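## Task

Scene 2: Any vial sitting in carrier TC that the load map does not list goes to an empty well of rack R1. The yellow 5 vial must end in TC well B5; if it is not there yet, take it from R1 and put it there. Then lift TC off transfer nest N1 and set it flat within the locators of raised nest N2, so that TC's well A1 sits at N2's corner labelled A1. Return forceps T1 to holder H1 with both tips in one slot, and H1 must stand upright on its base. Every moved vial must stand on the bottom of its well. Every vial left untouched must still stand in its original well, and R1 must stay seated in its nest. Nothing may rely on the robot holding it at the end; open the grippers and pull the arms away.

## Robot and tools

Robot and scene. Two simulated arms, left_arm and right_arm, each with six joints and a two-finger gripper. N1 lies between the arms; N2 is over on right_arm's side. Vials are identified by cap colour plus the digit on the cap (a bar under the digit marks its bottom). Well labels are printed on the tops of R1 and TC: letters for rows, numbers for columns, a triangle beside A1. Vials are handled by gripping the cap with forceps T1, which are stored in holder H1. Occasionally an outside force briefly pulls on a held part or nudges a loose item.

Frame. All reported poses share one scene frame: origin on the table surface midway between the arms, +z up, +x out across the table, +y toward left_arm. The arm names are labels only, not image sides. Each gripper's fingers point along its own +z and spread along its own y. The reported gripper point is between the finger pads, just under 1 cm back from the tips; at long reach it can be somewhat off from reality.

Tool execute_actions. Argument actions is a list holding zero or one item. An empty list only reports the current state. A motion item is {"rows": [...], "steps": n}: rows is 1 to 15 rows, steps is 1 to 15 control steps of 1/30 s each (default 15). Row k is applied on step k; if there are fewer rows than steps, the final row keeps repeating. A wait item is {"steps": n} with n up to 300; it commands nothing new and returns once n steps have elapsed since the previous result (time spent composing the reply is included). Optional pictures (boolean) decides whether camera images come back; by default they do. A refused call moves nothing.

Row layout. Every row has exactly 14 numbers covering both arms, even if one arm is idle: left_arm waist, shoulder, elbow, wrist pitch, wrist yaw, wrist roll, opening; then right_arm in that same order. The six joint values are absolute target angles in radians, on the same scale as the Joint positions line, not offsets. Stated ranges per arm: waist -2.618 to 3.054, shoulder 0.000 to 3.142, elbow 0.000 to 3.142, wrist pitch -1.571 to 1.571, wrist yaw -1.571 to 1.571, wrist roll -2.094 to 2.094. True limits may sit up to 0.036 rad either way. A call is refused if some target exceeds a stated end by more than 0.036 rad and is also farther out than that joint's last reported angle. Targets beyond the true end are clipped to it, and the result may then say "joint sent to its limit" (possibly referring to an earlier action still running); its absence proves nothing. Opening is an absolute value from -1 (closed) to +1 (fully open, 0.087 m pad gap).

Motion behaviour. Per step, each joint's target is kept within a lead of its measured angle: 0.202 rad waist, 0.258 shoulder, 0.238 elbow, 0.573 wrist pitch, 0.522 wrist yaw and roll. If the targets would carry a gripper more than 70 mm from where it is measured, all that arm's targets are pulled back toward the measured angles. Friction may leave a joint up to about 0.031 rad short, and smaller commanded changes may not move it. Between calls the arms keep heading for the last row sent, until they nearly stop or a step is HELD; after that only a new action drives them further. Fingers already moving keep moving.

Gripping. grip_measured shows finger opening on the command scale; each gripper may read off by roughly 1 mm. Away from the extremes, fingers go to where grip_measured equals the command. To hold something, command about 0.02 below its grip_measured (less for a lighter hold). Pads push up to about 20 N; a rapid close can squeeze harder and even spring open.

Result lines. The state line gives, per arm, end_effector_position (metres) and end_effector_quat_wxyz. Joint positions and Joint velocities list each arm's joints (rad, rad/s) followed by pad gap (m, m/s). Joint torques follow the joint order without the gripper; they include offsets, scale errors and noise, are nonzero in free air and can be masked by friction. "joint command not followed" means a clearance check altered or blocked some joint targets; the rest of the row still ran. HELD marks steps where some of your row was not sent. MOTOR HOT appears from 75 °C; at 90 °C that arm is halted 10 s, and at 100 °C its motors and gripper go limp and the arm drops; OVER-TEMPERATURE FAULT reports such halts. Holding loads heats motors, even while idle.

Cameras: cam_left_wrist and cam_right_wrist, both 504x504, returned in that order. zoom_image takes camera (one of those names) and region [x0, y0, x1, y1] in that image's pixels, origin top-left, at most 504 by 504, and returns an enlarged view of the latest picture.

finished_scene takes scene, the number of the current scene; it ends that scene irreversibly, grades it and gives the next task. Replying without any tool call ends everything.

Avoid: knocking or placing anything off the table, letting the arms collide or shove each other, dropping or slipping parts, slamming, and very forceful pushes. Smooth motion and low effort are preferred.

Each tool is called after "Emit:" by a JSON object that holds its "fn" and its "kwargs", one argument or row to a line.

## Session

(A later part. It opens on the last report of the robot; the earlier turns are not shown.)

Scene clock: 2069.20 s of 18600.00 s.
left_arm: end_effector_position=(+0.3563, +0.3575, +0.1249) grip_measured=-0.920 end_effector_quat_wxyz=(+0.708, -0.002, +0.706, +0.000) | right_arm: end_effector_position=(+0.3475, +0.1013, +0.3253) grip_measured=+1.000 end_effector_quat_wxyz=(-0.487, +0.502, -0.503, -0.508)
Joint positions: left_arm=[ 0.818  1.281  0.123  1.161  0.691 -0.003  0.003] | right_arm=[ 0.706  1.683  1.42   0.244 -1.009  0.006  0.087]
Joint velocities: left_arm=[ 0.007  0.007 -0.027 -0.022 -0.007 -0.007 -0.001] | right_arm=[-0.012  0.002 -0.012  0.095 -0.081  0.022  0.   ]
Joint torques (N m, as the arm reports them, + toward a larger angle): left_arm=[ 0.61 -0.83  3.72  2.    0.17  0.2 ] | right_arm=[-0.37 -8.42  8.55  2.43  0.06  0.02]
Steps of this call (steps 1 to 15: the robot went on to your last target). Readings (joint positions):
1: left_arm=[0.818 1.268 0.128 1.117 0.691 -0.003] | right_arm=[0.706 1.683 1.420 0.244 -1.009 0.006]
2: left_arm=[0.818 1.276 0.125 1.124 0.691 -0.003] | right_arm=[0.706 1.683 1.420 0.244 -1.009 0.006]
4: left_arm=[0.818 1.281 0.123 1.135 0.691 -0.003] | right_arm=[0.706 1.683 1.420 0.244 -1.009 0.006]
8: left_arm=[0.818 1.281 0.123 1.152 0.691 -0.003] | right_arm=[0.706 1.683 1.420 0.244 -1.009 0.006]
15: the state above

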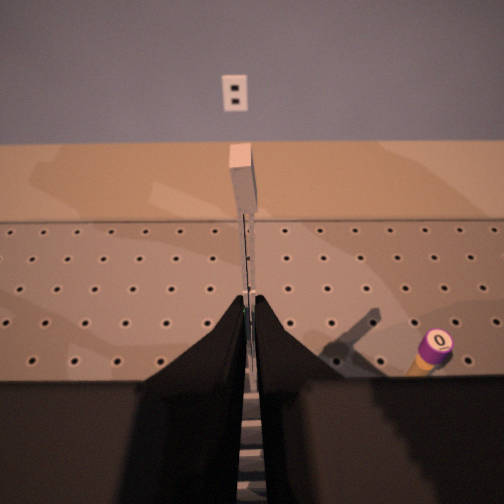

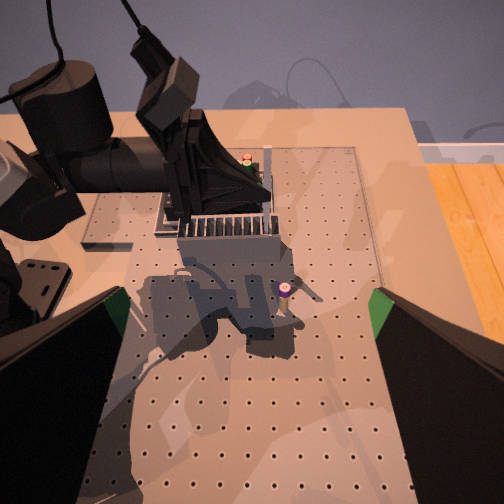

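Good. Continue to z≈0.108.

Emit:
{"fn": "execute_actions", "kwargs": {
  "actions": [
    {"rows":[[0.825,1.305,0.092,1.21,0.70,0.0,-0.93,0.70,1.67,1.44,0.27,-1.0,0,1],[0.825,1.315,0.088,1.23,0.70,0.0,-0.93,0.70,1.67,1.44,0.27,-1.0,0,1],[0.825,1.327,0.085,1.25,0.70,0.0,-0.93,0.70,1.67,1.44,0.27,-1.0,0,1],[0.825,1.34,0.082,1.27,0.70,0.0,-0.93,0.70,1.67,1.44,0.27,-1.0,0,1],[0.825,1.353,0.079,1.29,0.70,0.0,-0.93,0.70,1.67,1.44,0.27,-1.0,0,1],[0.825,1.366,0.076,1.31,0.70,0.0,-0.93,0.70,1.67,1.44,0.27,-1.0,0,1],[0.825,1.379,0.073,1.325,0.70,0.0,-0.93,0.70,1.67,1.44,0.27,-1.0,0,1],[0.825,1.392,0.071,1.34,0.70,0.0,-0.93,0.70,1.67,1.44,0.27,-1.0,0,1],[0.825,1.405,0.069,1.355,0.70,0.0,-0.93,0.70,1.67,1.44,0.27,-1.0,0,1],[0.825,1.418,0.067,1.37,0.70,0.0,-0.93,0.70,1.67,1.44,0.27,-1.0,0,1],[0.825,1.43,0.065,1.38,0.70,0.0,-0.93,0.70,1.67,1.44,0.27,-1.0,0,1],[0.825,1.44,0.063,1.385,0.70,0.0,-0.93,0.70,1.67,1.44,0.27,-1.0,0,1],[0.825,1.45,0.062,1.385,0.70,0.0,-0.93,0.70,1.67,1.44,0.27,-1.0,0,1],[0.825,1.458,0.061,1.385,0.70,0.0,-0.93,0.70,1.67,1.44,0.27,-1.0,0,1]],"steps":15}
  ],
  "pictures": false
}}

Emit:
{"fn": "execute_actions", "kwargs": {
  "actions": [
    {"steps":15}
  ]
}}

Emit:
{"fn": "zoom_image", "kwargs": {
  "camera": "cam_right_wrist",
  "region": [170, 140, 310, 260]
}}

Scene clock: 2081.20 s of 18600.00 s.
left_arm: end_effector_position=(+0.3554, +0.3568, +0.1057) grip_measured=-0.920 end_effector_quat_wxyz=(+0.704, -0.004, +0.710, -0.003) | right_arm: end_effector_position=(+0.3475, +0.1013, +0.3253) grip_measured=+1.000 end_effector_quat_wxyz=(-0.487, +0.502, -0.503, -0.508)
Joint positions: left_arm=[ 0.818  1.435  0.087  1.338  0.691 -0.003  0.003] | right_arm=[ 0.706  1.683  1.42   0.244 -1.009  0.006  0.087]
Joint velocities: left_arm=[ 0.002  0.193 -0.017  0.198 -0.051 -0.022  0.   ] | right_arm=[-0.007 -0.012 -0.002  0.022 -0.007 -0.037  0.   ]
Joint torques (N m, as the arm reports them, + toward a larger angle): left_arm=[ 0.63 -1.43  2.65  1.97  0.17  0.19] | right_arm=[-0.39 -8.41  8.55  2.43  0.06  0.02]
Steps of this call (steps 1 to 15: the robot went on to your last target; steps 16 to 90: nothing new was sent; then 8.50 s passed at rest; steps 91 to 105: all 15 steps of this action). Readings (joint positions):
91: left_arm=[0.818 1.282 0.123 1.166 0.691 -0.003] | right_arm=[0.706 1.683 1.420 0.244 -1.009 0.006]
92: left_arm=[0.818 1.287 0.123 1.174 0.691 -0.003] | right_arm=[0.706 1.683 1.420 0.244 -1.009 0.006]
94: left_arm=[0.818 1.303 0.118 1.200 0.691 -0.003] | right_arm=[0.706 1.683 1.420 0.244 -1.009 0.006]
98: left_arm=[0.818 1.356 0.099 1.257 0.691 -0.003] | right_arm=[0.706 1.683 1.420 0.244 -1.009 0.006]
105: the state above

Scene clock: 2081.70 s of 18600.00 s.
left_arm: end_effector_position=(+0.3557, +0.3570, +0.1079) grip_measured=-0.920 end_effector_quat_wxyz=(+0.708, -0.001, +0.706, +0.001) | right_arm: end_effector_position=(+0.3475, +0.1013, +0.3253) grip_measured=+1.000 end_effector_quat_wxyz=(-0.487, +0.502, -0.503, -0.508)
Joint positions: left_arm=[ 0.818  1.443  0.086  1.361  0.691 -0.003  0.003] | right_arm=[ 0.706  1.683  1.42   0.244 -1.009  0.006  0.087]
Joint velocities: left_arm=[ 0.012 -0.027 -0.002 -0.037  0.007 -0.007 -0.001] | right_arm=[ 0.002 -0.007  0.002  0.007  0.022 -0.037  0.   ]
Joint torques (N m, as the arm reports them, + toward a larger angle): left_arm=[ 0.63 -1.16  2.66  1.97  0.17  0.2 ] | right_arm=[-0.38 -8.41  8.56  2.43  0.06  0.02]
Steps of this call (steps 1 to 15: the robot went on to your last target). Readings (joint positions):
1: left_arm=[0.818 1.440 0.087 1.343 0.691 -0.003] | right_arm=[0.706 1.683 1.420 0.244 -1.009 0.006]
2: left_arm=[0.818 1.442 0.087 1.347 0.691 -0.003] | right_arm=[0.706 1.683 1.420 0.244 -1.009 0.006]
4: left_arm=[0.818 1.443 0.086 1.351 0.691 -0.003] | right_arm=[0.706 1.683 1.420 0.244 -1.009 0.006]
8: left_arm=[0.818 1.443 0.086 1.358 0.691 -0.003] | right_arm=[0.706 1.683 1.420 0.244 -1.009 0.006]
15: the state above

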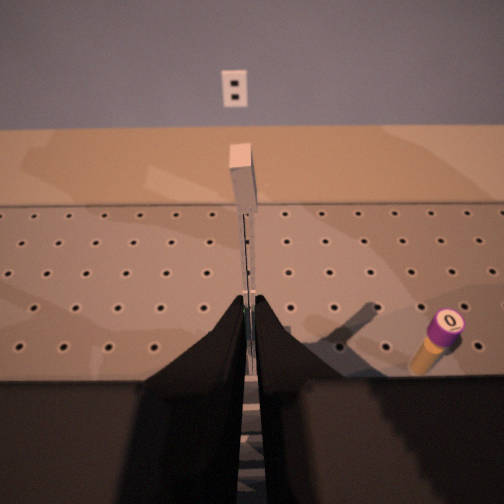

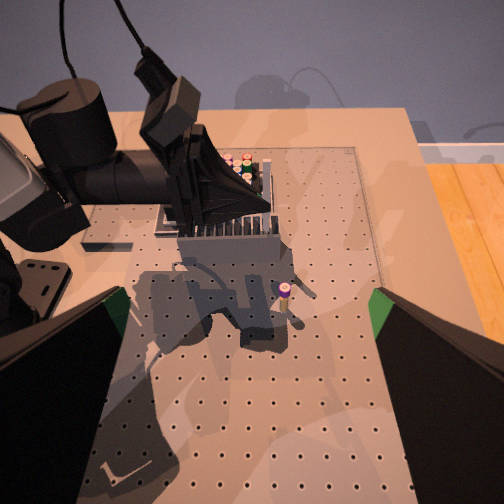

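Region (170, 140, 310, 260) of cam_right_wrist's 504x504 image, scaled by 3.600, with more detail than that image has; it fills the top 432 rows of this view, and the rest is white.

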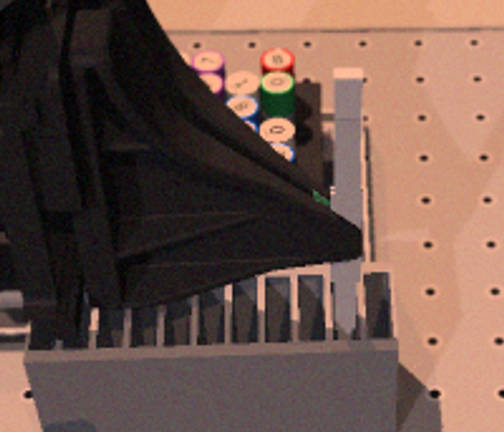

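Emit:
{"fn": "execute_actions", "kwargs": {
  "actions": [
    {"rows":[[0.825,1.465,0.061,1.385,0.70,0.0,-0.93,0.70,1.67,1.44,0.27,-1.0,0,1],[0.825,1.469,0.061,1.385,0.70,0.0,-0.93,0.70,1.67,1.44,0.27,-1.0,0,1],[0.825,1.473,0.061,1.385,0.70,0.0,-0.93,0.70,1.67,1.44,0.27,-1.0,0,1],[0.825,1.477,0.061,1.385,0.70,0.0,-0.93,0.70,1.67,1.44,0.27,-1.0,0,1],[0.825,1.481,0.061,1.385,0.70,0.0,-0.93,0.70,1.67,1.44,0.27,-1.0,0,1]],"steps":14}
  ],
  "pictures": false
}}

Scene clock: 2093.63 s of 18600.00 s.
left_arm: end_effector_position=(+0.3559, +0.3571, +0.1044) grip_measured=-0.920 end_effector_quat_wxyz=(+0.706, -0.003, +0.708, -0.002) | right_arm: end_effector_position=(+0.3475, +0.1013, +0.3253) grip_measured=+1.000 end_effector_quat_wxyz=(-0.487, +0.502, -0.503, -0.508)
Joint positions: left_arm=[ 0.818  1.463  0.086  1.372  0.692 -0.003  0.003] | right_arm=[ 0.706  1.683  1.42   0.244 -1.009  0.006  0.087]
Joint velocities: left_arm=[-0.017 -0.012 -0.002 -0.022 -0.022  0.037  0.   ] | right_arm=[-0.017 -0.012 -0.012 -0.007 -0.037  0.022  0.   ]
Joint torques (N m, as the arm reports them, + toward a larger angle): left_arm=[ 0.63 -1.07  2.6   1.88  0.17  0.2 ] | right_arm=[-0.39 -8.41  8.55  2.43  0.06  0.02]
Steps of this call (steps 1 to 15: the robot went on to your last target; steps 16 to 90: nothing new was sent; then 8.47 s passed at rest; steps 91 to 104: all 14 steps of this action). Readings (joint positions):
91: left_arm=[0.818 1.443 0.086 1.362 0.691 -0.003] | right_arm=[0.706 1.683 1.420 0.244 -1.009 0.006]
92: left_arm=[0.818 1.444 0.086 1.363 0.691 -0.003] | right_arm=[0.706 1.683 1.420 0.244 -1.009 0.006]
94: left_arm=[0.818 1.453 0.086 1.365 0.691 -0.003] | right_arm=[0.706 1.683 1.420 0.244 -1.009 0.006]
98: left_arm=[0.818 1.462 0.086 1.371 0.692 -0.003] | right_arm=[0.706 1.683 1.420 0.244 -1.009 0.006]
104: the state above

Pitch got pushed → floor contact. Release.

Emit:
{"fn": "execute_actions", "kwargs": {
  "actions": [
    {"rows":[[0.825,1.47,0.07,1.38,0.70,0.0,-0.90,0.70,1.67,1.44,0.27,-1.0,0,1],[0.825,1.47,0.07,1.38,0.70,0.0,-0.87,0.70,1.67,1.44,0.27,-1.0,0,1],[0.825,1.47,0.07,1.38,0.70,0.0,-0.84,0.70,1.67,1.44,0.27,-1.0,0,1],[0.825,1.47,0.07,1.38,0.70,0.0,-0.81,0.70,1.67,1.44,0.27,-1.0,0,1],[0.825,1.47,0.07,1.38,0.70,0.0,-0.78,0.70,1.67,1.44,0.27,-1.0,0,1],[0.825,1.47,0.07,1.38,0.70,0.0,-0.75,0.70,1.67,1.44,0.27,-1.0,0,1],[0.825,1.47,0.07,1.38,0.70,0.0,-0.72,0.70,1.67,1.44,0.27,-1.0,0,1],[0.825,1.47,0.07,1.38,0.70,0.0,-0.68,0.70,1.67,1.44,0.27,-1.0,0,1],[0.825,1.47,0.07,1.38,0.70,0.0,-0.62,0.70,1.67,1.44,0.27,-1.0,0,1],[0.825,1.47,0.07,1.38,0.70,0.0,-0.5,0.70,1.67,1.44,0.27,-1.0,0,1],[0.825,1.47,0.07,1.38,0.70,0.0,-0.35,0.70,1.67,1.44,0.27,-1.0,0,1],[0.825,1.47,0.07,1.38,0.70,0.0,-0.2,0.70,1.67,1.44,0.27,-1.0,0,1],[0.825,1.47,0.07,1.38,0.70,0.0,-0.1,0.70,1.67,1.44,0.27,-1.0,0,1]],"steps":15}
  ]
}}

Scene clock: 2104.60 s of 18600.00 s.
left_arm: end_effector_position=(+0.3559, +0.3568, +0.1044) grip_measured=-0.104 end_effector_quat_wxyz=(+0.706, -0.002, +0.708, -0.002) | right_arm: end_effector_position=(+0.3475, +0.1013, +0.3253) grip_measured=+1.000 end_effector_quat_wxyz=(-0.487, +0.502, -0.503, -0.508)
Joint positions: left_arm=[ 0.818  1.463  0.086  1.372  0.694 -0.003  0.039] | right_arm=[ 0.706  1.683  1.42   0.244 -1.009  0.006  0.087]
Joint velocities: left_arm=[-0.017 -0.012 -0.002 -0.037  0.051 -0.007  0.005] | right_arm=[ 0.002 -0.012 -0.007  0.022 -0.022  0.022  0.   ]
Joint torques (N m, as the arm reports them, + toward a larger angle): left_arm=[ 0.62 -1.81  3.22  1.83  0.15  0.2 ] | right_arm=[-0.38 -8.42  8.55  2.43  0.06  0.02]
Steps of this call (steps 1 to 15: the robot went on to your last target; steps 16 to 90: nothing new was sent; then 7.47 s passed at rest; steps 91 to 105: all 15 steps of this action). Readings (joint positions):
91: left_arm=[0.818 1.463 0.086 1.372 0.692 -0.003] | right_arm=[0.706 1.683 1.420 0.244 -1.009 0.006]
92: left_arm=[0.818 1.463 0.086 1.372 0.692 -0.003] | right_arm=[0.706 1.683 1.420 0.244 -1.009 0.006]
94: left_arm=[0.818 1.463 0.086 1.372 0.693 -0.003] | right_arm=[0.706 1.683 1.420 0.244 -1.009 0.006]
98: left_arm=[0.818 1.463 0.086 1.372 0.694 -0.003] | right_arm=[0.706 1.683 1.420 0.244 -1.009 0.006]
105: the state above

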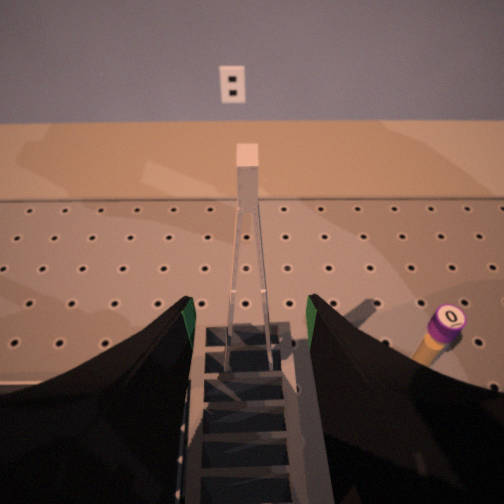

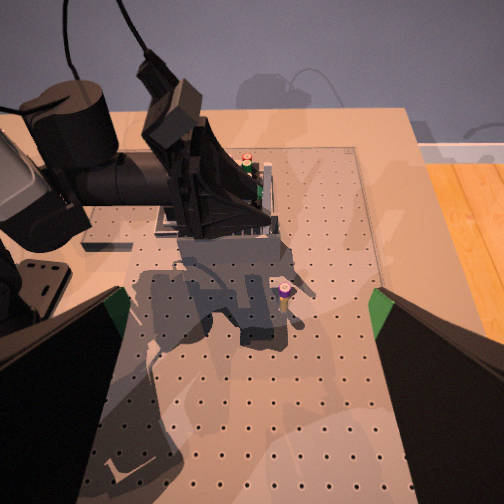

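Emit:
{"fn": "execute_actions", "kwargs": {
  "actions": [
    {"rows":[[0.825,1.43,0.11,1.33,0.70,0.0,-0.1,0.68,1.67,1.44,0.27,-1.02,0,1],[0.825,1.40,0.12,1.28,0.70,0.0,-0.1,0.66,1.67,1.44,0.27,-1.04,0,1],[0.825,1.36,0.13,1.23,0.70,0.0,-0.1,0.64,1.67,1.44,0.27,-1.06,0,1],[0.825,1.32,0.14,1.18,0.70,0.0,-0.1,0.62,1.67,1.44,0.27,-1.08,0,1],[0.825,1.28,0.15,1.13,0.70,0.0,-0.1,0.60,1.67,1.44,0.27,-1.10,0,1],[0.825,1.24,0.16,1.08,0.70,0.0,-0.1,0.58,1.67,1.44,0.27,-1.12,0,1],[0.825,1.20,0.17,1.03,0.70,0.0,-0.1,0.56,1.67,1.44,0.27,-1.14,0,1],[0.825,1.16,0.185,0.98,0.70,0.0,-0.1,0.55,1.67,1.44,0.27,-1.15,0,1],[0.825,1.12,0.20,0.93,0.70,0.0,-0.1,0.55,1.67,1.44,0.27,-1.15,0,1],[0.825,1.08,0.22,0.87,0.70,0.0,-0.1,0.55,1.67,1.44,0.27,-1.15,0,1],[0.825,1.04,0.25,0.81,0.70,0.0,-0.1,0.55,1.67,1.44,0.27,-1.15,0,1],[0.825,1.01,0.29,0.75,0.70,0.0,-0.1,0.55,1.67,1.44,0.27,-1.15,0,1],[0.825,0.99,0.34,0.68,0.70,0.0,-0.1,0.55,1.67,1.44,0.27,-1.15,0,1],[0.825,0.98,0.40,0.60,0.70,0.0,-0.1,0.55,1.67,1.44,0.27,-1.15,0,1],[0.825,0.98,0.46,0.52,0.68,0.0,-0.1,0.55,1.67,1.44,0.27,-1.15,0,1]],"steps":15}
  ],
  "pictures": false
}}

Emit:
{"fn": "execute_actions", "kwargs": {
  "actions": [
    {"rows":[[0.80,0.99,0.52,0.44,0.64,0.02,-0.1,0.55,1.67,1.44,0.27,-1.15,0,1],[0.77,1.01,0.58,0.36,0.59,0.04,-0.1,0.55,1.67,1.44,0.27,-1.15,0,1],[0.74,1.03,0.64,0.28,0.54,0.06,-0.1,0.55,1.67,1.44,0.27,-1.15,0,1],[0.71,1.05,0.70,0.20,0.49,0.08,-0.1,0.55,1.67,1.44,0.27,-1.15,0,1],[0.68,1.07,0.76,0.12,0.44,0.10,-0.1,0.55,1.67,1.44,0.27,-1.15,0,1],[0.65,1.09,0.82,0.04,0.39,0.12,-0.1,0.55,1.67,1.44,0.27,-1.15,0,1],[0.62,1.11,0.88,-0.04,0.34,0.14,-0.1,0.55,1.67,1.44,0.27,-1.15,0,1],[0.59,1.13,0.94,-0.12,0.29,0.16,-0.1,0.55,1.67,1.44,0.27,-1.15,0,1],[0.56,1.16,1.00,-0.20,0.24,0.18,-0.1,0.55,1.67,1.44,0.27,-1.15,0,1],[0.53,1.19,1.06,-0.28,0.19,0.20,-0.1,0.55,1.67,1.44,0.27,-1.15,0,1],[0.50,1.22,1.12,-0.36,0.14,0.22,-0.1,0.55,1.67,1.44,0.27,-1.15,0,1],[0.47,1.25,1.18,-0.44,0.09,0.24,-0.1,0.55,1.67,1.44,0.27,-1.15,0,1],[0.45,1.28,1.24,-0.52,0.05,0.26,-0.1,0.55,1.67,1.44,0.27,-1.15,0,1],[0.43,1.31,1.30,-0.60,0.02,0.28,-0.1,0.55,1.67,1.44,0.27,-1.15,0,1],[0.42,1.34,1.36,-0.68,-0.005,0.30,-0.1,0.55,1.67,1.44,0.27,-1.15,0,1]],"steps":15}
  ],
  "pictures": false
}}

Emit:
{"fn": "execute_actions", "kwargs": {
  "actions": [
    {"rows":[[0.415,1.38,1.42,-0.76,-0.005,0.315,-0.1,0.55,1.67,1.44,0.27,-1.15,0,1],[0.415,1.42,1.48,-0.84,-0.005,0.315,-0.1,0.55,1.67,1.44,0.27,-1.15,0,1],[0.415,1.46,1.54,-0.92,-0.005,0.315,-0.1,0.55,1.67,1.44,0.27,-1.15,0,1],[0.415,1.50,1.60,-1.00,-0.005,0.315,-0.1,0.55,1.67,1.44,0.27,-1.15,0,1],[0.415,1.54,1.66,-1.08,-0.005,0.315,-0.1,0.55,1.67,1.44,0.27,-1.15,0,1],[0.415,1.58,1.72,-1.16,-0.005,0.315,-0.1,0.55,1.67,1.44,0.27,-1.15,0,1],[0.415,1.62,1.77,-1.24,-0.005,0.315,-0.1,0.55,1.67,1.44,0.27,-1.15,0,1],[0.415,1.66,1.82,-1.32,-0.005,0.315,-0.1,0.55,1.67,1.44,0.27,-1.15,0,1],[0.415,1.70,1.86,-1.40,-0.005,0.315,-0.1,0.55,1.67,1.44,0.27,-1.15,0,1],[0.415,1.74,1.90,-1.47,-0.005,0.315,-0.1,0.55,1.67,1.44,0.27,-1.15,0,1],[0.415,1.78,1.93,-1.52,-0.005,0.315,-0.1,0.55,1.67,1.44,0.27,-1.15,0,1],[0.415,1.82,1.96,-1.55,-0.005,0.315,-0.1,0.55,1.67,1.44,0.27,-1.15,0,1],[0.415,1.85,1.98,-1.56,-0.005,0.315,-0.1,0.55,1.67,1.44,0.27,-1.15,0,1],[0.415,1.88,1.99,-1.56,-0.005,0.315,-0.1,0.55,1.67,1.44,0.27,-1.15,0,1],[0.415,1.90,2.0,-1.56,-0.005,0.315,-0.1,0.55,1.67,1.44,0.27,-1.15,0,1]],"steps":15}
  ],
  "pictures": false
}}

Emit:
{"fn": "execute_actions", "kwargs": {
  "actions": [
    {"steps":15}
  ]
}}

Scene clock: 2156.50 s of 18600.00 s.
left_arm: end_effector_position=(+0.3669, +0.3658, +0.2108) grip_measured=-0.100 end_effector_quat_wxyz=(+0.734, +0.023, +0.678, +0.022) | right_arm: end_effector_position=(+0.3837, +0.0488, +0.3257) grip_measured=+1.000 end_effector_quat_wxyz=(-0.498, +0.490, -0.513, -0.498)
Joint positions: left_arm=[ 0.818  1.011  0.334  0.781  0.695 -0.003  0.039] | right_arm=[ 0.546  1.683  1.42   0.244 -1.126  0.006  0.087]
Joint velocities: left_arm=[-0.007 -0.339  1.57  -1.736  0.037  0.022 -0.001] | right_arm=[-0.017 -0.007  0.002 -0.007 -0.081 -0.037  0.   ]
Joint torques (N m, as the arm reports them, + toward a larger angle): left_arm=[ 0.64 -1.84  8.87  1.87 -0.06  0.21] | right_arm=[ 0.39 -8.37  8.48  2.35 -0.18  0.02]
Steps of this call (steps 1 to 15: the robot went on to your last target; steps 16 to 90: nothing new was sent; then 48.40 s passed at rest; steps 91 to 105: all 15 steps of this action). Readings (joint positions):
91: left_arm=[0.818 1.461 0.086 1.367 0.694 -0.003] | right_arm=[0.705 1.683 1.420 0.244 -1.010 0.006]
92: left_arm=[0.818 1.451 0.086 1.351 0.694 -0.003] | right_arm=[0.700 1.683 1.420 0.244 -1.014 0.006]
94: left_arm=[0.818 1.401 0.092 1.293 0.694 -0.003] | right_arm=[0.675 1.683 1.420 0.244 -1.033 0.006]
98: left_arm=[0.818 1.243 0.135 1.147 0.694 -0.003] | right_arm=[0.588 1.683 1.420 0.244 -1.085 0.006]
105: the state above

Scene clock: 2157.00 s of 18600.00 s.
left_arm: end_effector_position=(+0.4412, +0.3598, +0.2909) grip_measured=-0.100 end_effector_quat_wxyz=(+0.562, +0.000, +0.823, +0.086) | right_arm: end_effector_position=(+0.3814, +0.0488, +0.3257) grip_measured=+1.000 end_effector_quat_wxyz=(-0.495, +0.493, -0.510, -0.501)
Joint positions: left_arm=[ 0.452  1.277  1.243 -0.333  0.166  0.215  0.039] | right_arm=[ 0.546  1.683  1.42   0.244 -1.139  0.006  0.087]
Joint velocities: left_arm=[-0.559  0.911  1.643 -2.293 -1.062  0.593 -0.   ] | right_arm=[ 0.007 -0.007  0.002  0.037 -0.037  0.022  0.   ]
Joint torques (N m, as the arm reports them, + toward a larger angle): left_arm=[ 0.11 -3.02  8.26  1.93  0.03  0.2 ] | right_arm=[ 0.35 -8.35  8.48  2.34 -0.15  0.02]
Steps of this call (steps 1 to 15: all 15 steps of this action). Readings (joint positions):
1: left_arm=[0.816 1.005 0.393 0.716 0.688 0.000] | right_arm=[0.546 1.683 1.420 0.244 -1.129 0.006]
2: left_arm=[0.808 1.005 0.455 0.650 0.670 0.006] | right_arm=[0.546 1.683 1.420 0.244 -1.132 0.006]
4: left_arm=[0.767 1.013 0.581 0.510 0.616 0.026] | right_arm=[0.546 1.683 1.420 0.244 -1.134 0.006]
8: left_arm=[0.647 1.076 0.828 0.219 0.469 0.086] | right_arm=[0.546 1.683 1.420 0.244 -1.138 0.006]
15: the state above

Scene clock: 2157.50 s of 18600.00 s.
left_arm: end_effector_position=(+0.3876, +0.3624, +0.2047) grip_measured=-0.100 end_effector_quat_wxyz=(+0.135, +0.006, +0.990, +0.037) | right_arm: end_effector_position=(+0.3813, +0.0488, +0.3257) grip_measured=+1.000 end_effector_quat_wxyz=(-0.495, +0.494, -0.510, -0.502)
Joint positions: left_arm=[ 0.42   1.839  1.953 -1.404  0.009  0.307  0.039] | right_arm=[ 0.546  1.683  1.42   0.244 -1.14   0.006  0.087]
Joint velocities: left_arm=[-0.012  0.95   0.344 -0.93  -0.022 -0.051  0.   ] | right_arm=[-0.002 -0.017  0.012  0.007 -0.007 -0.066  0.   ]
Joint torques (N m, as the arm reports them, + toward a larger angle): left_arm=[-0.36 -6.65  7.74  0.82  0.05  0.21] | right_arm=[ 0.37 -8.35  8.49  2.34 -0.14  0.02]
Steps of this call (steps 1 to 15: all 15 steps of this action). Readings (joint positions):
1: left_arm=[0.436 1.309 1.302 -0.414 0.134 0.234] | right_arm=[0.546 1.683 1.420 0.244 -1.140 0.006]
2: left_arm=[0.426 1.344 1.362 -0.495 0.110 0.250] | right_arm=[0.546 1.683 1.420 0.244 -1.140 0.006]
4: left_arm=[0.420 1.418 1.484 -0.654 0.074 0.272] | right_arm=[0.546 1.683 1.420 0.244 -1.140 0.006]
8: left_arm=[0.420 1.577 1.718 -0.969 0.031 0.295] | right_arm=[0.546 1.683 1.420 0.244 -1.140 0.006]
15: the state above

Scene clock: 2158.00 s of 18600.00 s.
left_arm: end_effector_position=(+0.3616, +0.3556, +0.1834) grip_measured=-0.100 end_effector_quat_wxyz=(+0.038, +0.007, +0.999, +0.010) | right_arm: end_effector_position=(+0.3813, +0.0488, +0.3257) grip_measured=+1.000 end_effector_quat_wxyz=(-0.495, +0.494, -0.510, -0.502)
Joint positions: left_arm=[ 0.42   1.916  1.971 -1.547  0.003  0.31   0.039] | right_arm=[ 0.546  1.683  1.42   0.244 -1.14   0.006  0.087]
Joint velocities: left_arm=[-0.002  0.017 -0.002 -0.081 -0.007  0.022 -0.   ] | right_arm=[-0.002 -0.017  0.002  0.022 -0.11   0.037  0.   ]
Joint torques (N m, as the arm reports them, + toward a larger angle): left_arm=[-0.36 -8.4   7.91  0.51  0.04  0.22] | right_arm=[ 0.36 -8.35  8.49  2.34 -0.14  0.02]
Steps of this call (steps 1 to 15: the robot went on to your last target). Readings (joint positions):
1: left_arm=[0.420 1.867 1.961 -1.431 0.008 0.307] | right_arm=[0.546 1.683 1.420 0.244 -1.140 0.006]
2: left_arm=[0.420 1.889 1.961 -1.453 0.007 0.308] | right_arm=[0.546 1.683 1.420 0.244 -1.140 0.006]
4: left_arm=[0.420 1.913 1.961 -1.490 0.005 0.309] | right_arm=[0.546 1.683 1.420 0.244 -1.140 0.006]
8: left_arm=[0.420 1.916 1.968 -1.529 0.004 0.310] | right_arm=[0.546 1.683 1.420 0.244 -1.140 0.006]
15: the state above

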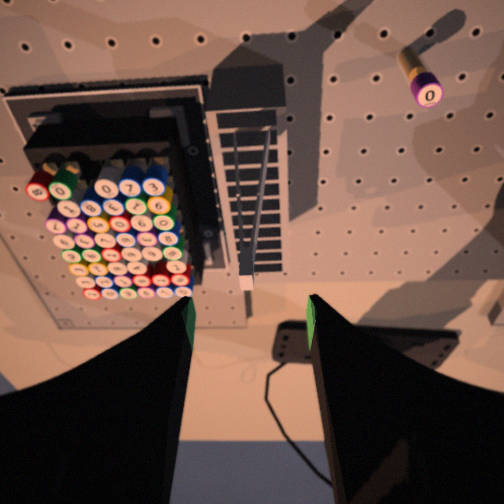

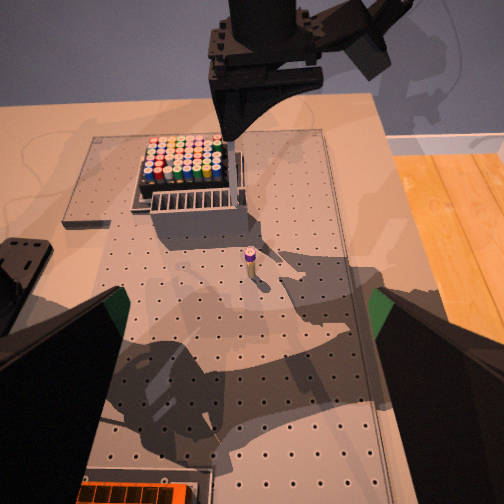

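Centered. Descend.

Emit:
{"fn": "execute_actions", "kwargs": {
  "actions": [
    {"rows":[[0.415,1.93,1.93,-1.55,-0.005,0.315,-0.2,0.55,1.67,1.44,0.27,-1.15,0,1],[0.415,1.94,1.91,-1.53,-0.005,0.315,-0.3,0.55,1.67,1.44,0.27,-1.15,0,1],[0.415,1.95,1.89,-1.50,-0.005,0.315,-0.3,0.55,1.67,1.44,0.27,-1.15,0,1],[0.415,1.957,1.865,-1.47,-0.005,0.315,-0.3,0.55,1.67,1.44,0.27,-1.15,0,1],[0.415,1.957,1.84,-1.44,-0.005,0.315,-0.3,0.55,1.67,1.44,0.27,-1.15,0,1],[0.415,1.957,1.815,-1.41,-0.005,0.315,-0.3,0.55,1.67,1.44,0.27,-1.15,0,1],[0.415,1.957,1.79,-1.385,-0.005,0.315,-0.3,0.55,1.67,1.44,0.27,-1.15,0,1],[0.415,1.957,1.765,-1.36,-0.005,0.315,-0.3,0.55,1.67,1.44,0.27,-1.15,0,1],[0.415,1.957,1.74,-1.335,-0.005,0.315,-0.3,0.55,1.67,1.44,0.27,-1.15,0,1],[0.415,1.957,1.715,-1.31,-0.005,0.315,-0.3,0.55,1.67,1.44,0.27,-1.15,0,1],[0.415,1.957,1.69,-1.295,-0.005,0.315,-0.3,0.55,1.67,1.44,0.27,-1.15,0,1],[0.415,1.957,1.67,-1.28,-0.005,0.315,-0.3,0.55,1.67,1.44,0.27,-1.15,0,1],[0.415,1.957,1.655,-1.275,-0.005,0.315,-0.3,0.55,1.67,1.44,0.27,-1.15,0,1],[0.415,1.957,1.645,-1.275,-0.005,0.315,-0.3,0.55,1.67,1.44,0.27,-1.15,0,1]],"steps":15}
  ],
  "pictures": false
}}

Emit:
{"fn": "execute_actions", "kwargs": {
  "actions": [
    {"steps":15}
  ]
}}

Emit:
{"fn": "zoom_image", "kwargs": {
  "camera": "cam_right_wrist",
  "region": [170, 110, 300, 230]
}}

Scene clock: 2173.83 s of 18600.00 s.
left_arm: end_effector_position=(+0.3512, +0.3524, +0.1011) grip_measured=-0.300 end_effector_quat_wxyz=(-0.020, +0.007, +1.000, -0.008) | right_arm: end_effector_position=(+0.3813, +0.0488, +0.3257) grip_measured=+1.000 end_effector_quat_wxyz=(-0.495, +0.494, -0.510, -0.502)
Joint positions: left_arm=[ 0.42   1.953  1.674 -1.336  0.003  0.31   0.031] | right_arm=[ 0.546  1.683  1.42   0.244 -1.14   0.006  0.087]
Joint velocities: left_arm=[ 0.007  0.012 -0.286  0.154 -0.066 -0.007  0.   ] | right_arm=[-0.002 -0.012  0.007  0.022 -0.037  0.007  0.   ]
Joint torques (N m, as the arm reports them, + toward a larger angle): left_arm=[-0.38 -7.5   5.31  0.61  0.03  0.21] | right_arm=[ 0.37 -8.35  8.49  2.34 -0.14  0.02]
Steps of this call (steps 1 to 15: the robot went on to your last target; steps 16 to 90: nothing new was sent; then 12.33 s passed at rest; steps 91 to 105: all 15 steps of this action). Readings (joint positions):
91: left_arm=[0.420 1.916 1.969 -1.550 0.003 0.310] | right_arm=[0.546 1.683 1.420 0.244 -1.140 0.006]
92: left_arm=[0.420 1.916 1.962 -1.548 0.003 0.310] | right_arm=[0.546 1.683 1.420 0.244 -1.140 0.006]
94: left_arm=[0.420 1.918 1.931 -1.532 0.003 0.310] | right_arm=[0.546 1.683 1.420 0.244 -1.140 0.006]
98: left_arm=[0.420 1.935 1.832 -1.459 0.003 0.310] | right_arm=[0.546 1.683 1.420 0.244 -1.140 0.006]
105: the state above

Scene clock: 2174.33 s of 18600.00 s.
left_arm: end_effector_position=(+0.3589, +0.3548, +0.0965) grip_measured=-0.300 end_effector_quat_wxyz=(-0.005, +0.007, +1.000, -0.003) | right_arm: end_effector_position=(+0.3813, +0.0488, +0.3257) grip_measured=+1.000 end_effector_quat_wxyz=(-0.495, +0.494, -0.510, -0.502)
Joint positions: left_arm=[ 0.42   1.954  1.663 -1.292  0.003  0.31   0.031] | right_arm=[ 0.546  1.683  1.42   0.244 -1.14   0.006  0.087]
Joint velocities: left_arm=[ 0.012 -0.017 -0.007  0.066 -0.007  0.007  0.001] | right_arm=[-0.007  0.012 -0.007 -0.007 -0.095  0.007  0.   ]
Joint torques (N m, as the arm reports them, + toward a larger angle): left_arm=[-0.37 -7.55  4.81  0.55  0.04  0.21] | right_arm=[ 0.36 -8.35  8.49  2.34 -0.14  0.02]
Steps of this call (steps 1 to 15: the robot went on to your last target). Readings (joint positions):
1: left_arm=[0.420 1.954 1.667 -1.329 0.003 0.310] | right_arm=[0.546 1.683 1.420 0.244 -1.140 0.006]
2: left_arm=[0.420 1.954 1.664 -1.323 0.003 0.310] | right_arm=[0.546 1.683 1.420 0.244 -1.140 0.006]
4: left_arm=[0.420 1.954 1.663 -1.312 0.003 0.310] | right_arm=[0.546 1.683 1.420 0.244 -1.140 0.006]
8: left_arm=[0.420 1.954 1.663 -1.298 0.003 0.310] | right_arm=[0.546 1.683 1.420 0.244 -1.140 0.006]
15: the state above

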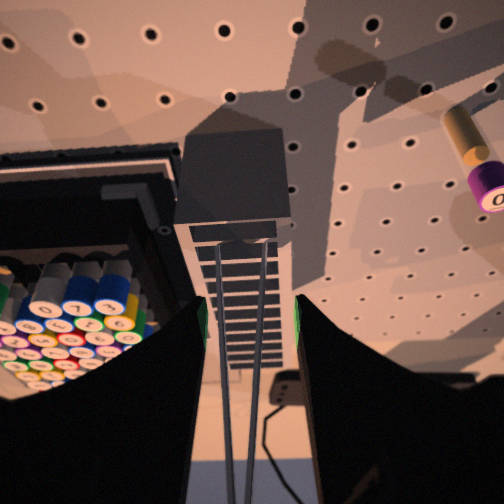

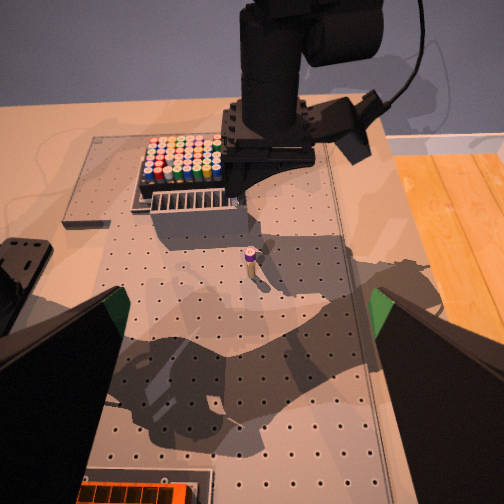

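Region (170, 110, 300, 230) of cam_right_wrist's 504x504 image, scaled by 3.877, with more detail than that image has; it fills the top 465 rows of this view, and the rest is white.

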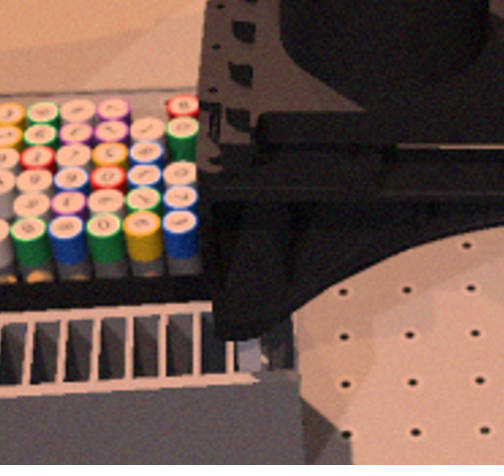

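Emit:
{"fn": "execute_actions", "kwargs": {
  "actions": [
    {"rows":[[0.43,1.957,1.65,-1.268,-0.005,0.315,-0.35,0.55,1.67,1.44,0.27,-1.15,0,1],[0.436,1.957,1.65,-1.266,-0.005,0.32,-0.4,0.55,1.67,1.44,0.27,-1.15,0,1],[0.436,1.957,1.65,-1.266,-0.005,0.32,-0.45,0.55,1.67,1.44,0.27,-1.15,0,1],[0.436,1.957,1.65,-1.266,-0.005,0.32,-0.5,0.55,1.67,1.44,0.27,-1.15,0,1],[0.436,1.957,1.65,-1.266,-0.005,0.32,-0.55,0.55,1.67,1.44,0.27,-1.15,0,1],[0.436,1.957,1.65,-1.266,-0.005,0.32,-0.6,0.55,1.67,1.44,0.27,-1.15,0,1],[0.436,1.957,1.65,-1.266,-0.005,0.32,-0.64,0.55,1.67,1.44,0.27,-1.15,0,1],[0.436,1.957,1.65,-1.266,-0.005,0.32,-0.68,0.55,1.67,1.44,0.27,-1.15,0,1],[0.436,1.957,1.65,-1.266,-0.005,0.32,-0.71,0.55,1.67,1.44,0.27,-1.15,0,1],[0.436,1.957,1.65,-1.266,-0.005,0.32,-0.74,0.55,1.67,1.44,0.27,-1.15,0,1],[0.436,1.957,1.65,-1.266,-0.005,0.32,-0.77,0.55,1.67,1.44,0.27,-1.15,0,1],[0.436,1.957,1.65,-1.266,-0.005,0.32,-0.80,0.55,1.67,1.44,0.27,-1.15,0,1],[0.436,1.957,1.65,-1.266,-0.005,0.32,-0.83,0.55,1.67,1.44,0.27,-1.15,0,1]],"steps":15}
  ]
}}

Scene clock: 2189.80 s of 18600.00 s.
left_arm: end_effector_position=(+0.3602, +0.3582, +0.0961) grip_measured=-0.828 end_effector_quat_wxyz=(-0.001, +0.005, +1.000, -0.002) | right_arm: end_effector_position=(+0.3813, +0.0488, +0.3257) grip_measured=+1.000 end_effector_quat_wxyz=(-0.495, +0.494, -0.510, -0.502)
Joint positions: left_arm=[ 0.428  1.954  1.663 -1.283  0.002  0.315  0.008] | right_arm=[ 0.546  1.683  1.42   0.244 -1.14   0.006  0.087]
Joint velocities: left_arm=[-0.012  0.007  0.022 -0.007  0.022 -0.007 -0.001] | right_arm=[ 0.007 -0.012 -0.002 -0.037 -0.022 -0.037  0.   ]
Joint torques (N m, as the arm reports them, + toward a larger angle): left_arm=[ 0.69 -7.57  5.17  0.55  0.06  0.21] | right_arm=[ 0.38 -8.36  8.49  2.34 -0.14  0.02]
Steps of this call (steps 1 to 15: the robot went on to your last target; steps 16 to 90: nothing new was sent; then 11.97 s passed at rest; steps 91 to 105: all 15 steps of this action). Readings (joint positions):
91: left_arm=[0.420 1.954 1.663 -1.290 0.003 0.310] | right_arm=[0.546 1.683 1.420 0.244 -1.140 0.006]
92: left_arm=[0.420 1.954 1.663 -1.288 0.003 0.311] | right_arm=[0.546 1.683 1.420 0.244 -1.140 0.006]
94: left_arm=[0.423 1.954 1.663 -1.286 0.003 0.312] | right_arm=[0.546 1.683 1.420 0.244 -1.140 0.006]
98: left_arm=[0.427 1.954 1.663 -1.283 0.003 0.314] | right_arm=[0.546 1.683 1.420 0.244 -1.140 0.006]
105: the state above

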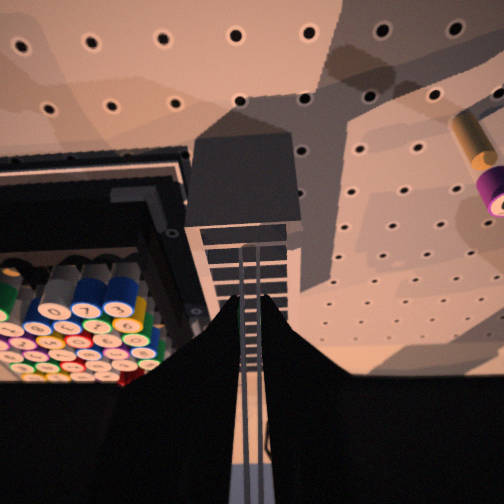

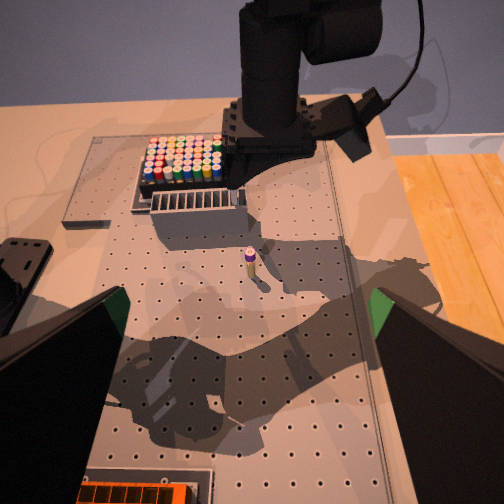

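Emit:
{"fn": "execute_actions", "kwargs": {
  "actions": [
    {"rows":[[0.43,1.957,1.69,-1.31,-0.005,0.32,-0.83,0.55,1.67,1.44,0.27,-1.15,0,1],[0.43,1.957,1.705,-1.335,-0.005,0.32,-0.83,0.55,1.67,1.44,0.27,-1.15,0,1],[0.43,1.957,1.72,-1.36,-0.005,0.32,-0.83,0.55,1.67,1.44,0.27,-1.15,0,1],[0.43,1.957,1.74,-1.385,-0.005,0.32,-0.83,0.55,1.67,1.44,0.27,-1.15,0,1],[0.43,1.957,1.76,-1.41,-0.005,0.32,-0.83,0.55,1.67,1.44,0.27,-1.15,0,1],[0.43,1.957,1.78,-1.43,-0.005,0.32,-0.83,0.55,1.67,1.44,0.27,-1.15,0,1],[0.43,1.957,1.80,-1.45,-0.005,0.32,-0.83,0.55,1.67,1.44,0.27,-1.15,0,1],[0.43,1.957,1.82,-1.47,-0.005,0.32,-0.83,0.55,1.67,1.44,0.27,-1.15,0,1],[0.43,1.957,1.84,-1.49,-0.005,0.32,-0.83,0.55,1.67,1.44,0.27,-1.15,0,1],[0.43,1.957,1.86,-1.51,-0.005,0.32,-0.83,0.55,1.67,1.44,0.27,-1.15,0,1],[0.43,1.957,1.88,-1.53,-0.005,0.32,-0.83,0.55,1.67,1.44,0.27,-1.15,0,1],[0.43,1.957,1.90,-1.545,-0.005,0.32,-0.83,0.55,1.67,1.44,0.27,-1.15,0,1],[0.43,1.957,1.92,-1.56,-0.005,0.32,-0.83,0.55,1.67,1.44,0.27,-1.15,0,1],[0.43,1.957,1.94,-1.56,-0.005,0.32,-0.83,0.55,1.67,1.44,0.27,-1.15,0,1],[0.43,1.957,1.96,-1.56,-0.005,0.32,-0.83,0.55,1.67,1.44,0.27,-1.15,0,1]],"steps":15}
  ],
  "pictures": false
}}

Emit:
{"fn": "execute_actions", "kwargs": {
  "actions": [
    {"steps":10}
  ]
}}

Scene clock: 2208.07 s of 18600.00 s.
left_arm: end_effector_position=(+0.3599, +0.3582, +0.1549) grip_measured=-0.829 end_effector_quat_wxyz=(+0.006, +0.006, +1.000, +0.001) | right_arm: end_effector_position=(+0.3813, +0.0488, +0.3257) grip_measured=+1.000 end_effector_quat_wxyz=(-0.495, +0.494, -0.510, -0.502)
Joint positions: left_arm=[ 0.428  1.954  1.9   -1.504  0.002  0.315  0.007] | right_arm=[ 0.546  1.683  1.42   0.244 -1.14   0.006  0.087]
Joint velocities: left_arm=[-0.002 -0.007  0.559 -0.286  0.007 -0.051  0.001] | right_arm=[-0.002  0.007 -0.012 -0.022  0.007  0.022  0.   ]
Joint torques (N m, as the arm reports them, + toward a larger angle): left_arm=[ 0.21 -7.54  7.76  0.41  0.05  0.21] | right_arm=[ 0.38 -8.35  8.48  2.34 -0.14  0.02]
Steps of this call (steps 1 to 15: the robot went on to your last target; steps 16 to 90: nothing new was sent; then 14.77 s passed at rest; steps 91 to 105: all 15 steps of this action). Readings (joint positions):
91: left_arm=[0.428 1.954 1.663 -1.284 0.002 0.315] | right_arm=[0.546 1.683 1.420 0.244 -1.140 0.006]
92: left_arm=[0.428 1.954 1.666 -1.290 0.002 0.315] | right_arm=[0.546 1.683 1.420 0.244 -1.140 0.006]
94: left_arm=[0.428 1.954 1.681 -1.316 0.002 0.315] | right_arm=[0.546 1.683 1.420 0.244 -1.140 0.006]
98: left_arm=[0.428 1.954 1.758 -1.386 0.002 0.315] | right_arm=[0.546 1.683 1.420 0.244 -1.140 0.006]
105: the state above

Scene clock: 2208.40 s of 18600.00 s.
left_arm: end_effector_position=(+0.3574, +0.3574, +0.1640) grip_measured=-0.829 end_effector_quat_wxyz=(+0.005, +0.006, +1.000, +0.001) | right_arm: end_effector_position=(+0.3813, +0.0488, +0.3257) grip_measured=+1.000 end_effector_quat_wxyz=(-0.495, +0.494, -0.510, -0.502)
Joint positions: left_arm=[ 0.428  1.954  1.936 -1.544  0.002  0.315  0.007] | right_arm=[ 0.546  1.683  1.42   0.244 -1.14   0.006  0.087]
Joint velocities: left_arm=[ 0.022 -0.002 -0.007 -0.081 -0.081 -0.022 -0.001] | right_arm=[-0.017 -0.012 -0.007 -0.007 -0.022 -0.007  0.   ]
Joint torques (N m, as the arm reports them, + toward a larger angle): left_arm=[ 0.21 -7.44  7.61  0.36  0.05  0.22] | right_arm=[ 0.36 -8.35  8.49  2.34 -0.14  0.02]
Steps of this call (steps 1 to 10: the robot went on to your last target). Readings (joint positions):
1: left_arm=[0.428 1.954 1.916 -1.513 0.002 0.315] | right_arm=[0.546 1.683 1.420 0.244 -1.140 0.006]
2: left_arm=[0.428 1.954 1.928 -1.518 0.002 0.315] | right_arm=[0.546 1.683 1.420 0.244 -1.140 0.006]
4: left_arm=[0.428 1.954 1.936 -1.526 0.002 0.315] | right_arm=[0.546 1.683 1.420 0.244 -1.140 0.006]
8: left_arm=[0.428 1.954 1.936 -1.540 0.002 0.315] | right_arm=[0.546 1.683 1.420 0.244 -1.140 0.006]
10: the state above

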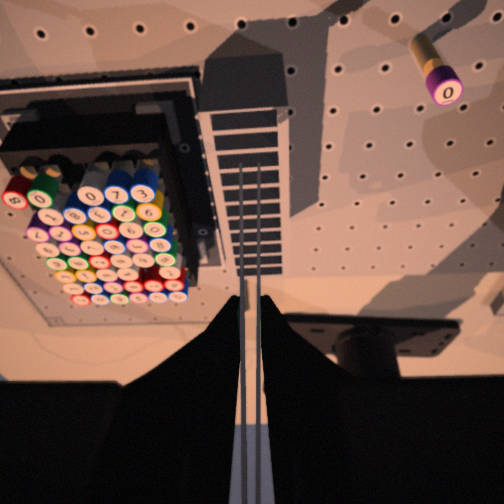

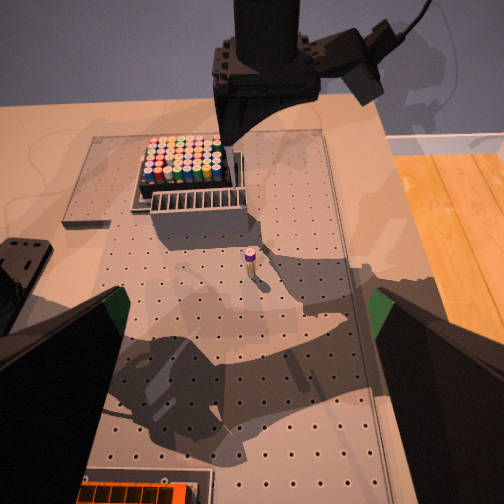

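Emit:
{"fn": "execute_actions", "kwargs": {
  "actions": [
    {"rows":[[0.41,1.93,1.92,-1.56,0,0.36,-0.83,0.53,1.67,1.44,0.27,-1.17,0,1],[0.39,1.92,1.905,-1.56,0,0.42,-0.83,0.51,1.67,1.44,0.27,-1.19,0,1],[0.365,1.91,1.89,-1.555,0,0.49,-0.83,0.49,1.67,1.44,0.27,-1.21,0,1],[0.335,1.90,1.875,-1.55,0,0.57,-0.83,0.47,1.67,1.44,0.27,-1.23,0,1],[0.305,1.89,1.86,-1.545,0,0.65,-0.83,0.45,1.67,1.44,0.27,-1.25,0,1],[0.275,1.88,1.845,-1.54,0,0.73,-0.83,0.43,1.67,1.44,0.27,-1.27,0,1],[0.245,1.87,1.83,-1.53,0,0.81,-0.83,0.41,1.67,1.44,0.27,-1.29,0,1],[0.215,1.86,1.815,-1.52,0,0.89,-0.83,0.40,1.67,1.44,0.27,-1.30,0,1],[0.185,1.85,1.80,-1.515,0,0.97,-0.83,0.40,1.67,1.44,0.27,-1.30,0,1],[0.155,1.84,1.785,-1.51,0,1.05,-0.83,0.40,1.67,1.44,0.27,-1.30,0,1],[0.13,1.83,1.77,-1.50,0,1.13,-0.83,0.40,1.67,1.44,0.27,-1.30,0,1],[0.105,1.822,1.755,-1.495,0,1.21,-0.83,0.40,1.67,1.44,0.27,-1.30,0,1],[0.085,1.814,1.742,-1.49,0,1.29,-0.83,0.40,1.67,1.44,0.27,-1.30,0,1],[0.07,1.808,1.73,-1.483,0,1.37,-0.83,0.40,1.67,1.44,0.27,-1.30,0,1],[0.061,1.805,1.722,-1.479,0,1.45,-0.83,0.40,1.67,1.44,0.27,-1.30,0,1]],"steps":15}
  ],
  "pictures": false
}}

Emit:
{"fn": "execute_actions", "kwargs": {
  "actions": [
    {"steps":20}
  ]
}}

Scene clock: 2223.43 s of 18600.00 s.
left_arm: end_effector_position=(+0.3666, +0.2706, +0.1617) grip_measured=-0.829 end_effector_quat_wxyz=(-0.005, +0.554, +0.833, -0.002) | right_arm: end_effector_position=(+0.4028, -0.0041, +0.3261) grip_measured=+1.000 end_effector_quat_wxyz=(-0.498, +0.489, -0.513, -0.499)
Joint positions: left_arm=[ 0.077  1.834  1.763 -1.511 -0.001  1.127  0.007] | right_arm=[ 0.397  1.683  1.42   0.244 -1.276  0.006  0.087]
Joint velocities: left_arm=[-0.452 -0.193 -0.315  0.125  0.066  2.147 -0.   ] | right_arm=[ 0.002 -0.002 -0.012 -0.022 -0.066 -0.037  0.   ]
Joint torques (N m, as the arm reports them, + toward a larger angle): left_arm=[ 1.04 -7.74  4.42  0.55  0.13  0.16] | right_arm=[ 0.32 -8.24  8.41  2.24 -0.16  0.02]
Steps of this call (steps 1 to 30: the robot went on to your last target; steps 31 to 90: nothing new was sent; then 11.53 s passed at rest; steps 91 to 105: all 15 steps of this action). Readings (joint positions):
91: left_arm=[0.427 1.954 1.936 -1.549 0.002 0.322] | right_arm=[0.546 1.683 1.420 0.244 -1.143 0.006]
92: left_arm=[0.424 1.953 1.936 -1.549 0.001 0.338] | right_arm=[0.543 1.683 1.420 0.244 -1.151 0.006]
94: left_arm=[0.401 1.941 1.920 -1.547 -0.001 0.401] | right_arm=[0.524 1.683 1.420 0.244 -1.174 0.006]
98: left_arm=[0.283 1.900 1.862 -1.542 -0.003 0.620] | right_arm=[0.440 1.683 1.420 0.244 -1.231 0.006]
105: the state above

Scene clock: 2224.10 s of 18600.00 s.
left_arm: end_effector_position=(+0.3806, +0.2665, +0.1601) grip_measured=-0.829 end_effector_quat_wxyz=(-0.000, +0.685, +0.729, -0.000) | right_arm: end_effector_position=(+0.4004, -0.0040, +0.3262) grip_measured=+1.000 end_effector_quat_wxyz=(-0.495, +0.493, -0.510, -0.502)
Joint positions: left_arm=[ 0.056  1.825  1.746 -1.492 -0.     1.441  0.007] | right_arm=[ 0.397  1.683  1.42   0.244 -1.29   0.006  0.087]
Joint velocities: left_arm=[ 0.012  0.007  0.007  0.037 -0.051  0.022  0.   ] | right_arm=[ 0.012 -0.002 -0.007  0.037 -0.037 -0.051  0.   ]
Joint torques (N m, as the arm reports them, + toward a larger angle): left_arm=[ 0.39 -7.89  4.27  0.44  0.16  0.2 ] | right_arm=[ 0.35 -8.27  8.4   2.23 -0.15  0.02]
Steps of this call (steps 1 to 20: the robot went on to your last target). Readings (joint positions):
1: left_arm=[0.065 1.829 1.755 -1.510 -0.001 1.192] | right_arm=[0.397 1.683 1.420 0.244 -1.279 0.006]
2: left_arm=[0.058 1.826 1.750 -1.509 -0.000 1.243] | right_arm=[0.397 1.683 1.420 0.244 -1.282 0.006]
4: left_arm=[0.056 1.825 1.747 -1.506 -0.000 1.317] | right_arm=[0.397 1.683 1.420 0.244 -1.285 0.006]
8: left_arm=[0.056 1.825 1.746 -1.498 -0.000 1.393] | right_arm=[0.397 1.683 1.420 0.244 -1.288 0.006]
20: the state above

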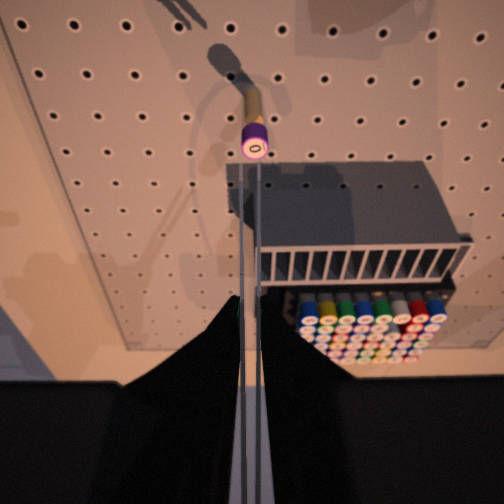

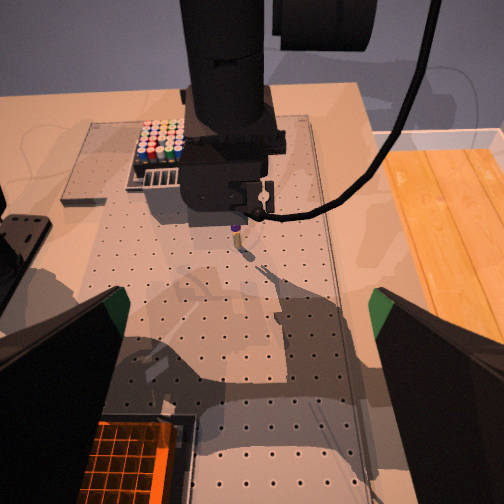

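Emit:
{"fn": "execute_actions", "kwargs": {
  "actions": [
    {"rows":[[0.07,1.795,1.71,-1.47,0,1.455,-0.82,0.40,1.67,1.44,0.27,-1.30,0,1],[0.078,1.788,1.70,-1.46,0,1.46,-0.81,0.40,1.67,1.44,0.27,-1.30,0,1],[0.078,1.783,1.69,-1.45,0,1.46,-0.80,0.40,1.67,1.44,0.27,-1.30,0,1],[0.078,1.783,1.68,-1.44,0,1.46,-0.80,0.40,1.67,1.44,0.27,-1.30,0,1],[0.078,1.783,1.67,-1.43,0,1.46,-0.80,0.40,1.67,1.44,0.27,-1.30,0,1],[0.078,1.783,1.66,-1.426,0,1.46,-0.80,0.40,1.67,1.44,0.27,-1.30,0,1],[0.078,1.783,1.65,-1.426,0,1.46,-0.80,0.40,1.67,1.44,0.27,-1.30,0,1]],"steps":15}
  ],
  "pictures": false
}}

Emit:
{"fn": "execute_actions", "kwargs": {
  "actions": [
    {"steps":8}
  ]
}}

Emit:
{"fn": "zoom_image", "kwargs": {
  "camera": "cam_left_wrist",
  "region": [200, 100, 300, 200]
}}

Scene clock: 2236.37 s of 18600.00 s.
left_arm: end_effector_position=(+0.3762, +0.2713, +0.1496) grip_measured=-0.800 end_effector_quat_wxyz=(+0.000, +0.685, +0.729, +0.000) | right_arm: end_effector_position=(+0.4004, -0.0040, +0.3262) grip_measured=+1.000 end_effector_quat_wxyz=(-0.495, +0.493, -0.510, -0.502)
Joint positions: left_arm=[ 0.07   1.799  1.672 -1.443 -0.     1.455  0.009] | right_arm=[ 0.397  1.683  1.42   0.244 -1.29   0.006  0.087]
Joint velocities: left_arm=[ 0.002  0.002  0.002 -0.007  0.066  0.022  0.   ] | right_arm=[-0.007 -0.007 -0.017  0.037  0.022  0.022  0.   ]
Joint torques (N m, as the arm reports them, + toward a larger angle): left_arm=[ 0.59 -7.51  4.45  0.45  0.15  0.2 ] | right_arm=[ 0.35 -8.28  8.4   2.23 -0.14  0.02]
Steps of this call (steps 1 to 30: the robot went on to your last target; steps 31 to 90: nothing new was sent; then 8.77 s passed at rest; steps 91 to 105: all 15 steps of this action). Readings (joint positions):
91: left_arm=[0.056 1.824 1.745 -1.490 -0.000 1.446] | right_arm=[0.397 1.683 1.420 0.244 -1.290 0.006]
92: left_arm=[0.058 1.820 1.738 -1.485 -0.000 1.447] | right_arm=[0.397 1.683 1.420 0.244 -1.290 0.006]
94: left_arm=[0.064 1.810 1.720 -1.475 -0.000 1.450] | right_arm=[0.397 1.683 1.420 0.244 -1.290 0.006]
98: left_arm=[0.070 1.799 1.684 -1.456 -0.000 1.453] | right_arm=[0.397 1.683 1.420 0.244 -1.290 0.006]
105: the state above

Scene clock: 2236.63 s of 18600.00 s.
left_arm: end_effector_position=(+0.3770, +0.2713, +0.1496) grip_measured=-0.800 end_effector_quat_wxyz=(+0.001, +0.685, +0.729, +0.001) | right_arm: end_effector_position=(+0.4004, -0.0040, +0.3262) grip_measured=+1.000 end_effector_quat_wxyz=(-0.495, +0.493, -0.510, -0.502)
Joint positions: left_arm=[ 0.07   1.799  1.672 -1.44  -0.     1.455  0.009] | right_arm=[ 0.397  1.683  1.42   0.244 -1.29   0.006  0.087]
Joint velocities: left_arm=[ 0.022 -0.012 -0.012 -0.066 -0.037  0.066  0.001] | right_arm=[-0.007  0.002 -0.007 -0.007  0.007 -0.051  0.   ]
Joint torques (N m, as the arm reports them, + toward a larger angle): left_arm=[ 0.63 -7.45  4.44  0.49  0.16  0.21] | right_arm=[ 0.36 -8.28  8.4   2.23 -0.14  0.02]
Steps of this call (steps 1 to 8: the robot went on to your last target). Readings (joint positions):
1: left_arm=[0.070 1.799 1.672 -1.442 -0.000 1.455] | right_arm=[0.397 1.683 1.420 0.244 -1.290 0.006]
2: left_arm=[0.070 1.799 1.672 -1.442 -0.000 1.455] | right_arm=[0.397 1.683 1.420 0.244 -1.290 0.006]
4: left_arm=[0.070 1.799 1.672 -1.441 -0.000 1.455] | right_arm=[0.397 1.683 1.420 0.244 -1.290 0.006]
8: the state above

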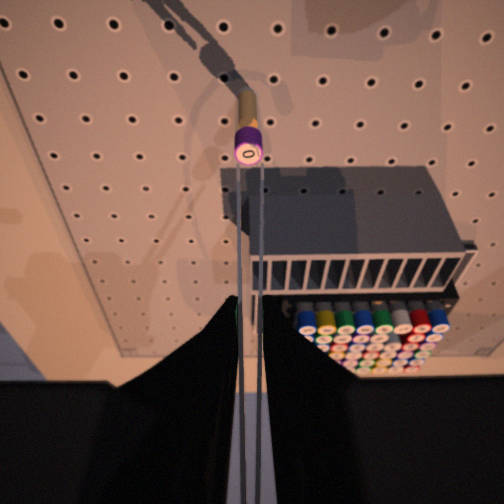

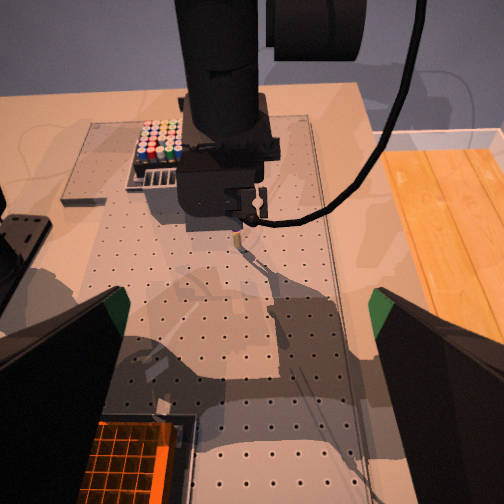

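Region (200, 100, 300, 200) of cam_left_wrist's 504x504 image, scaled by 5.040, with more detail than that image has.

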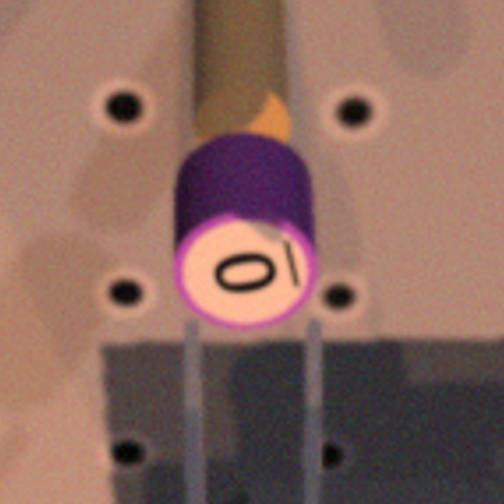

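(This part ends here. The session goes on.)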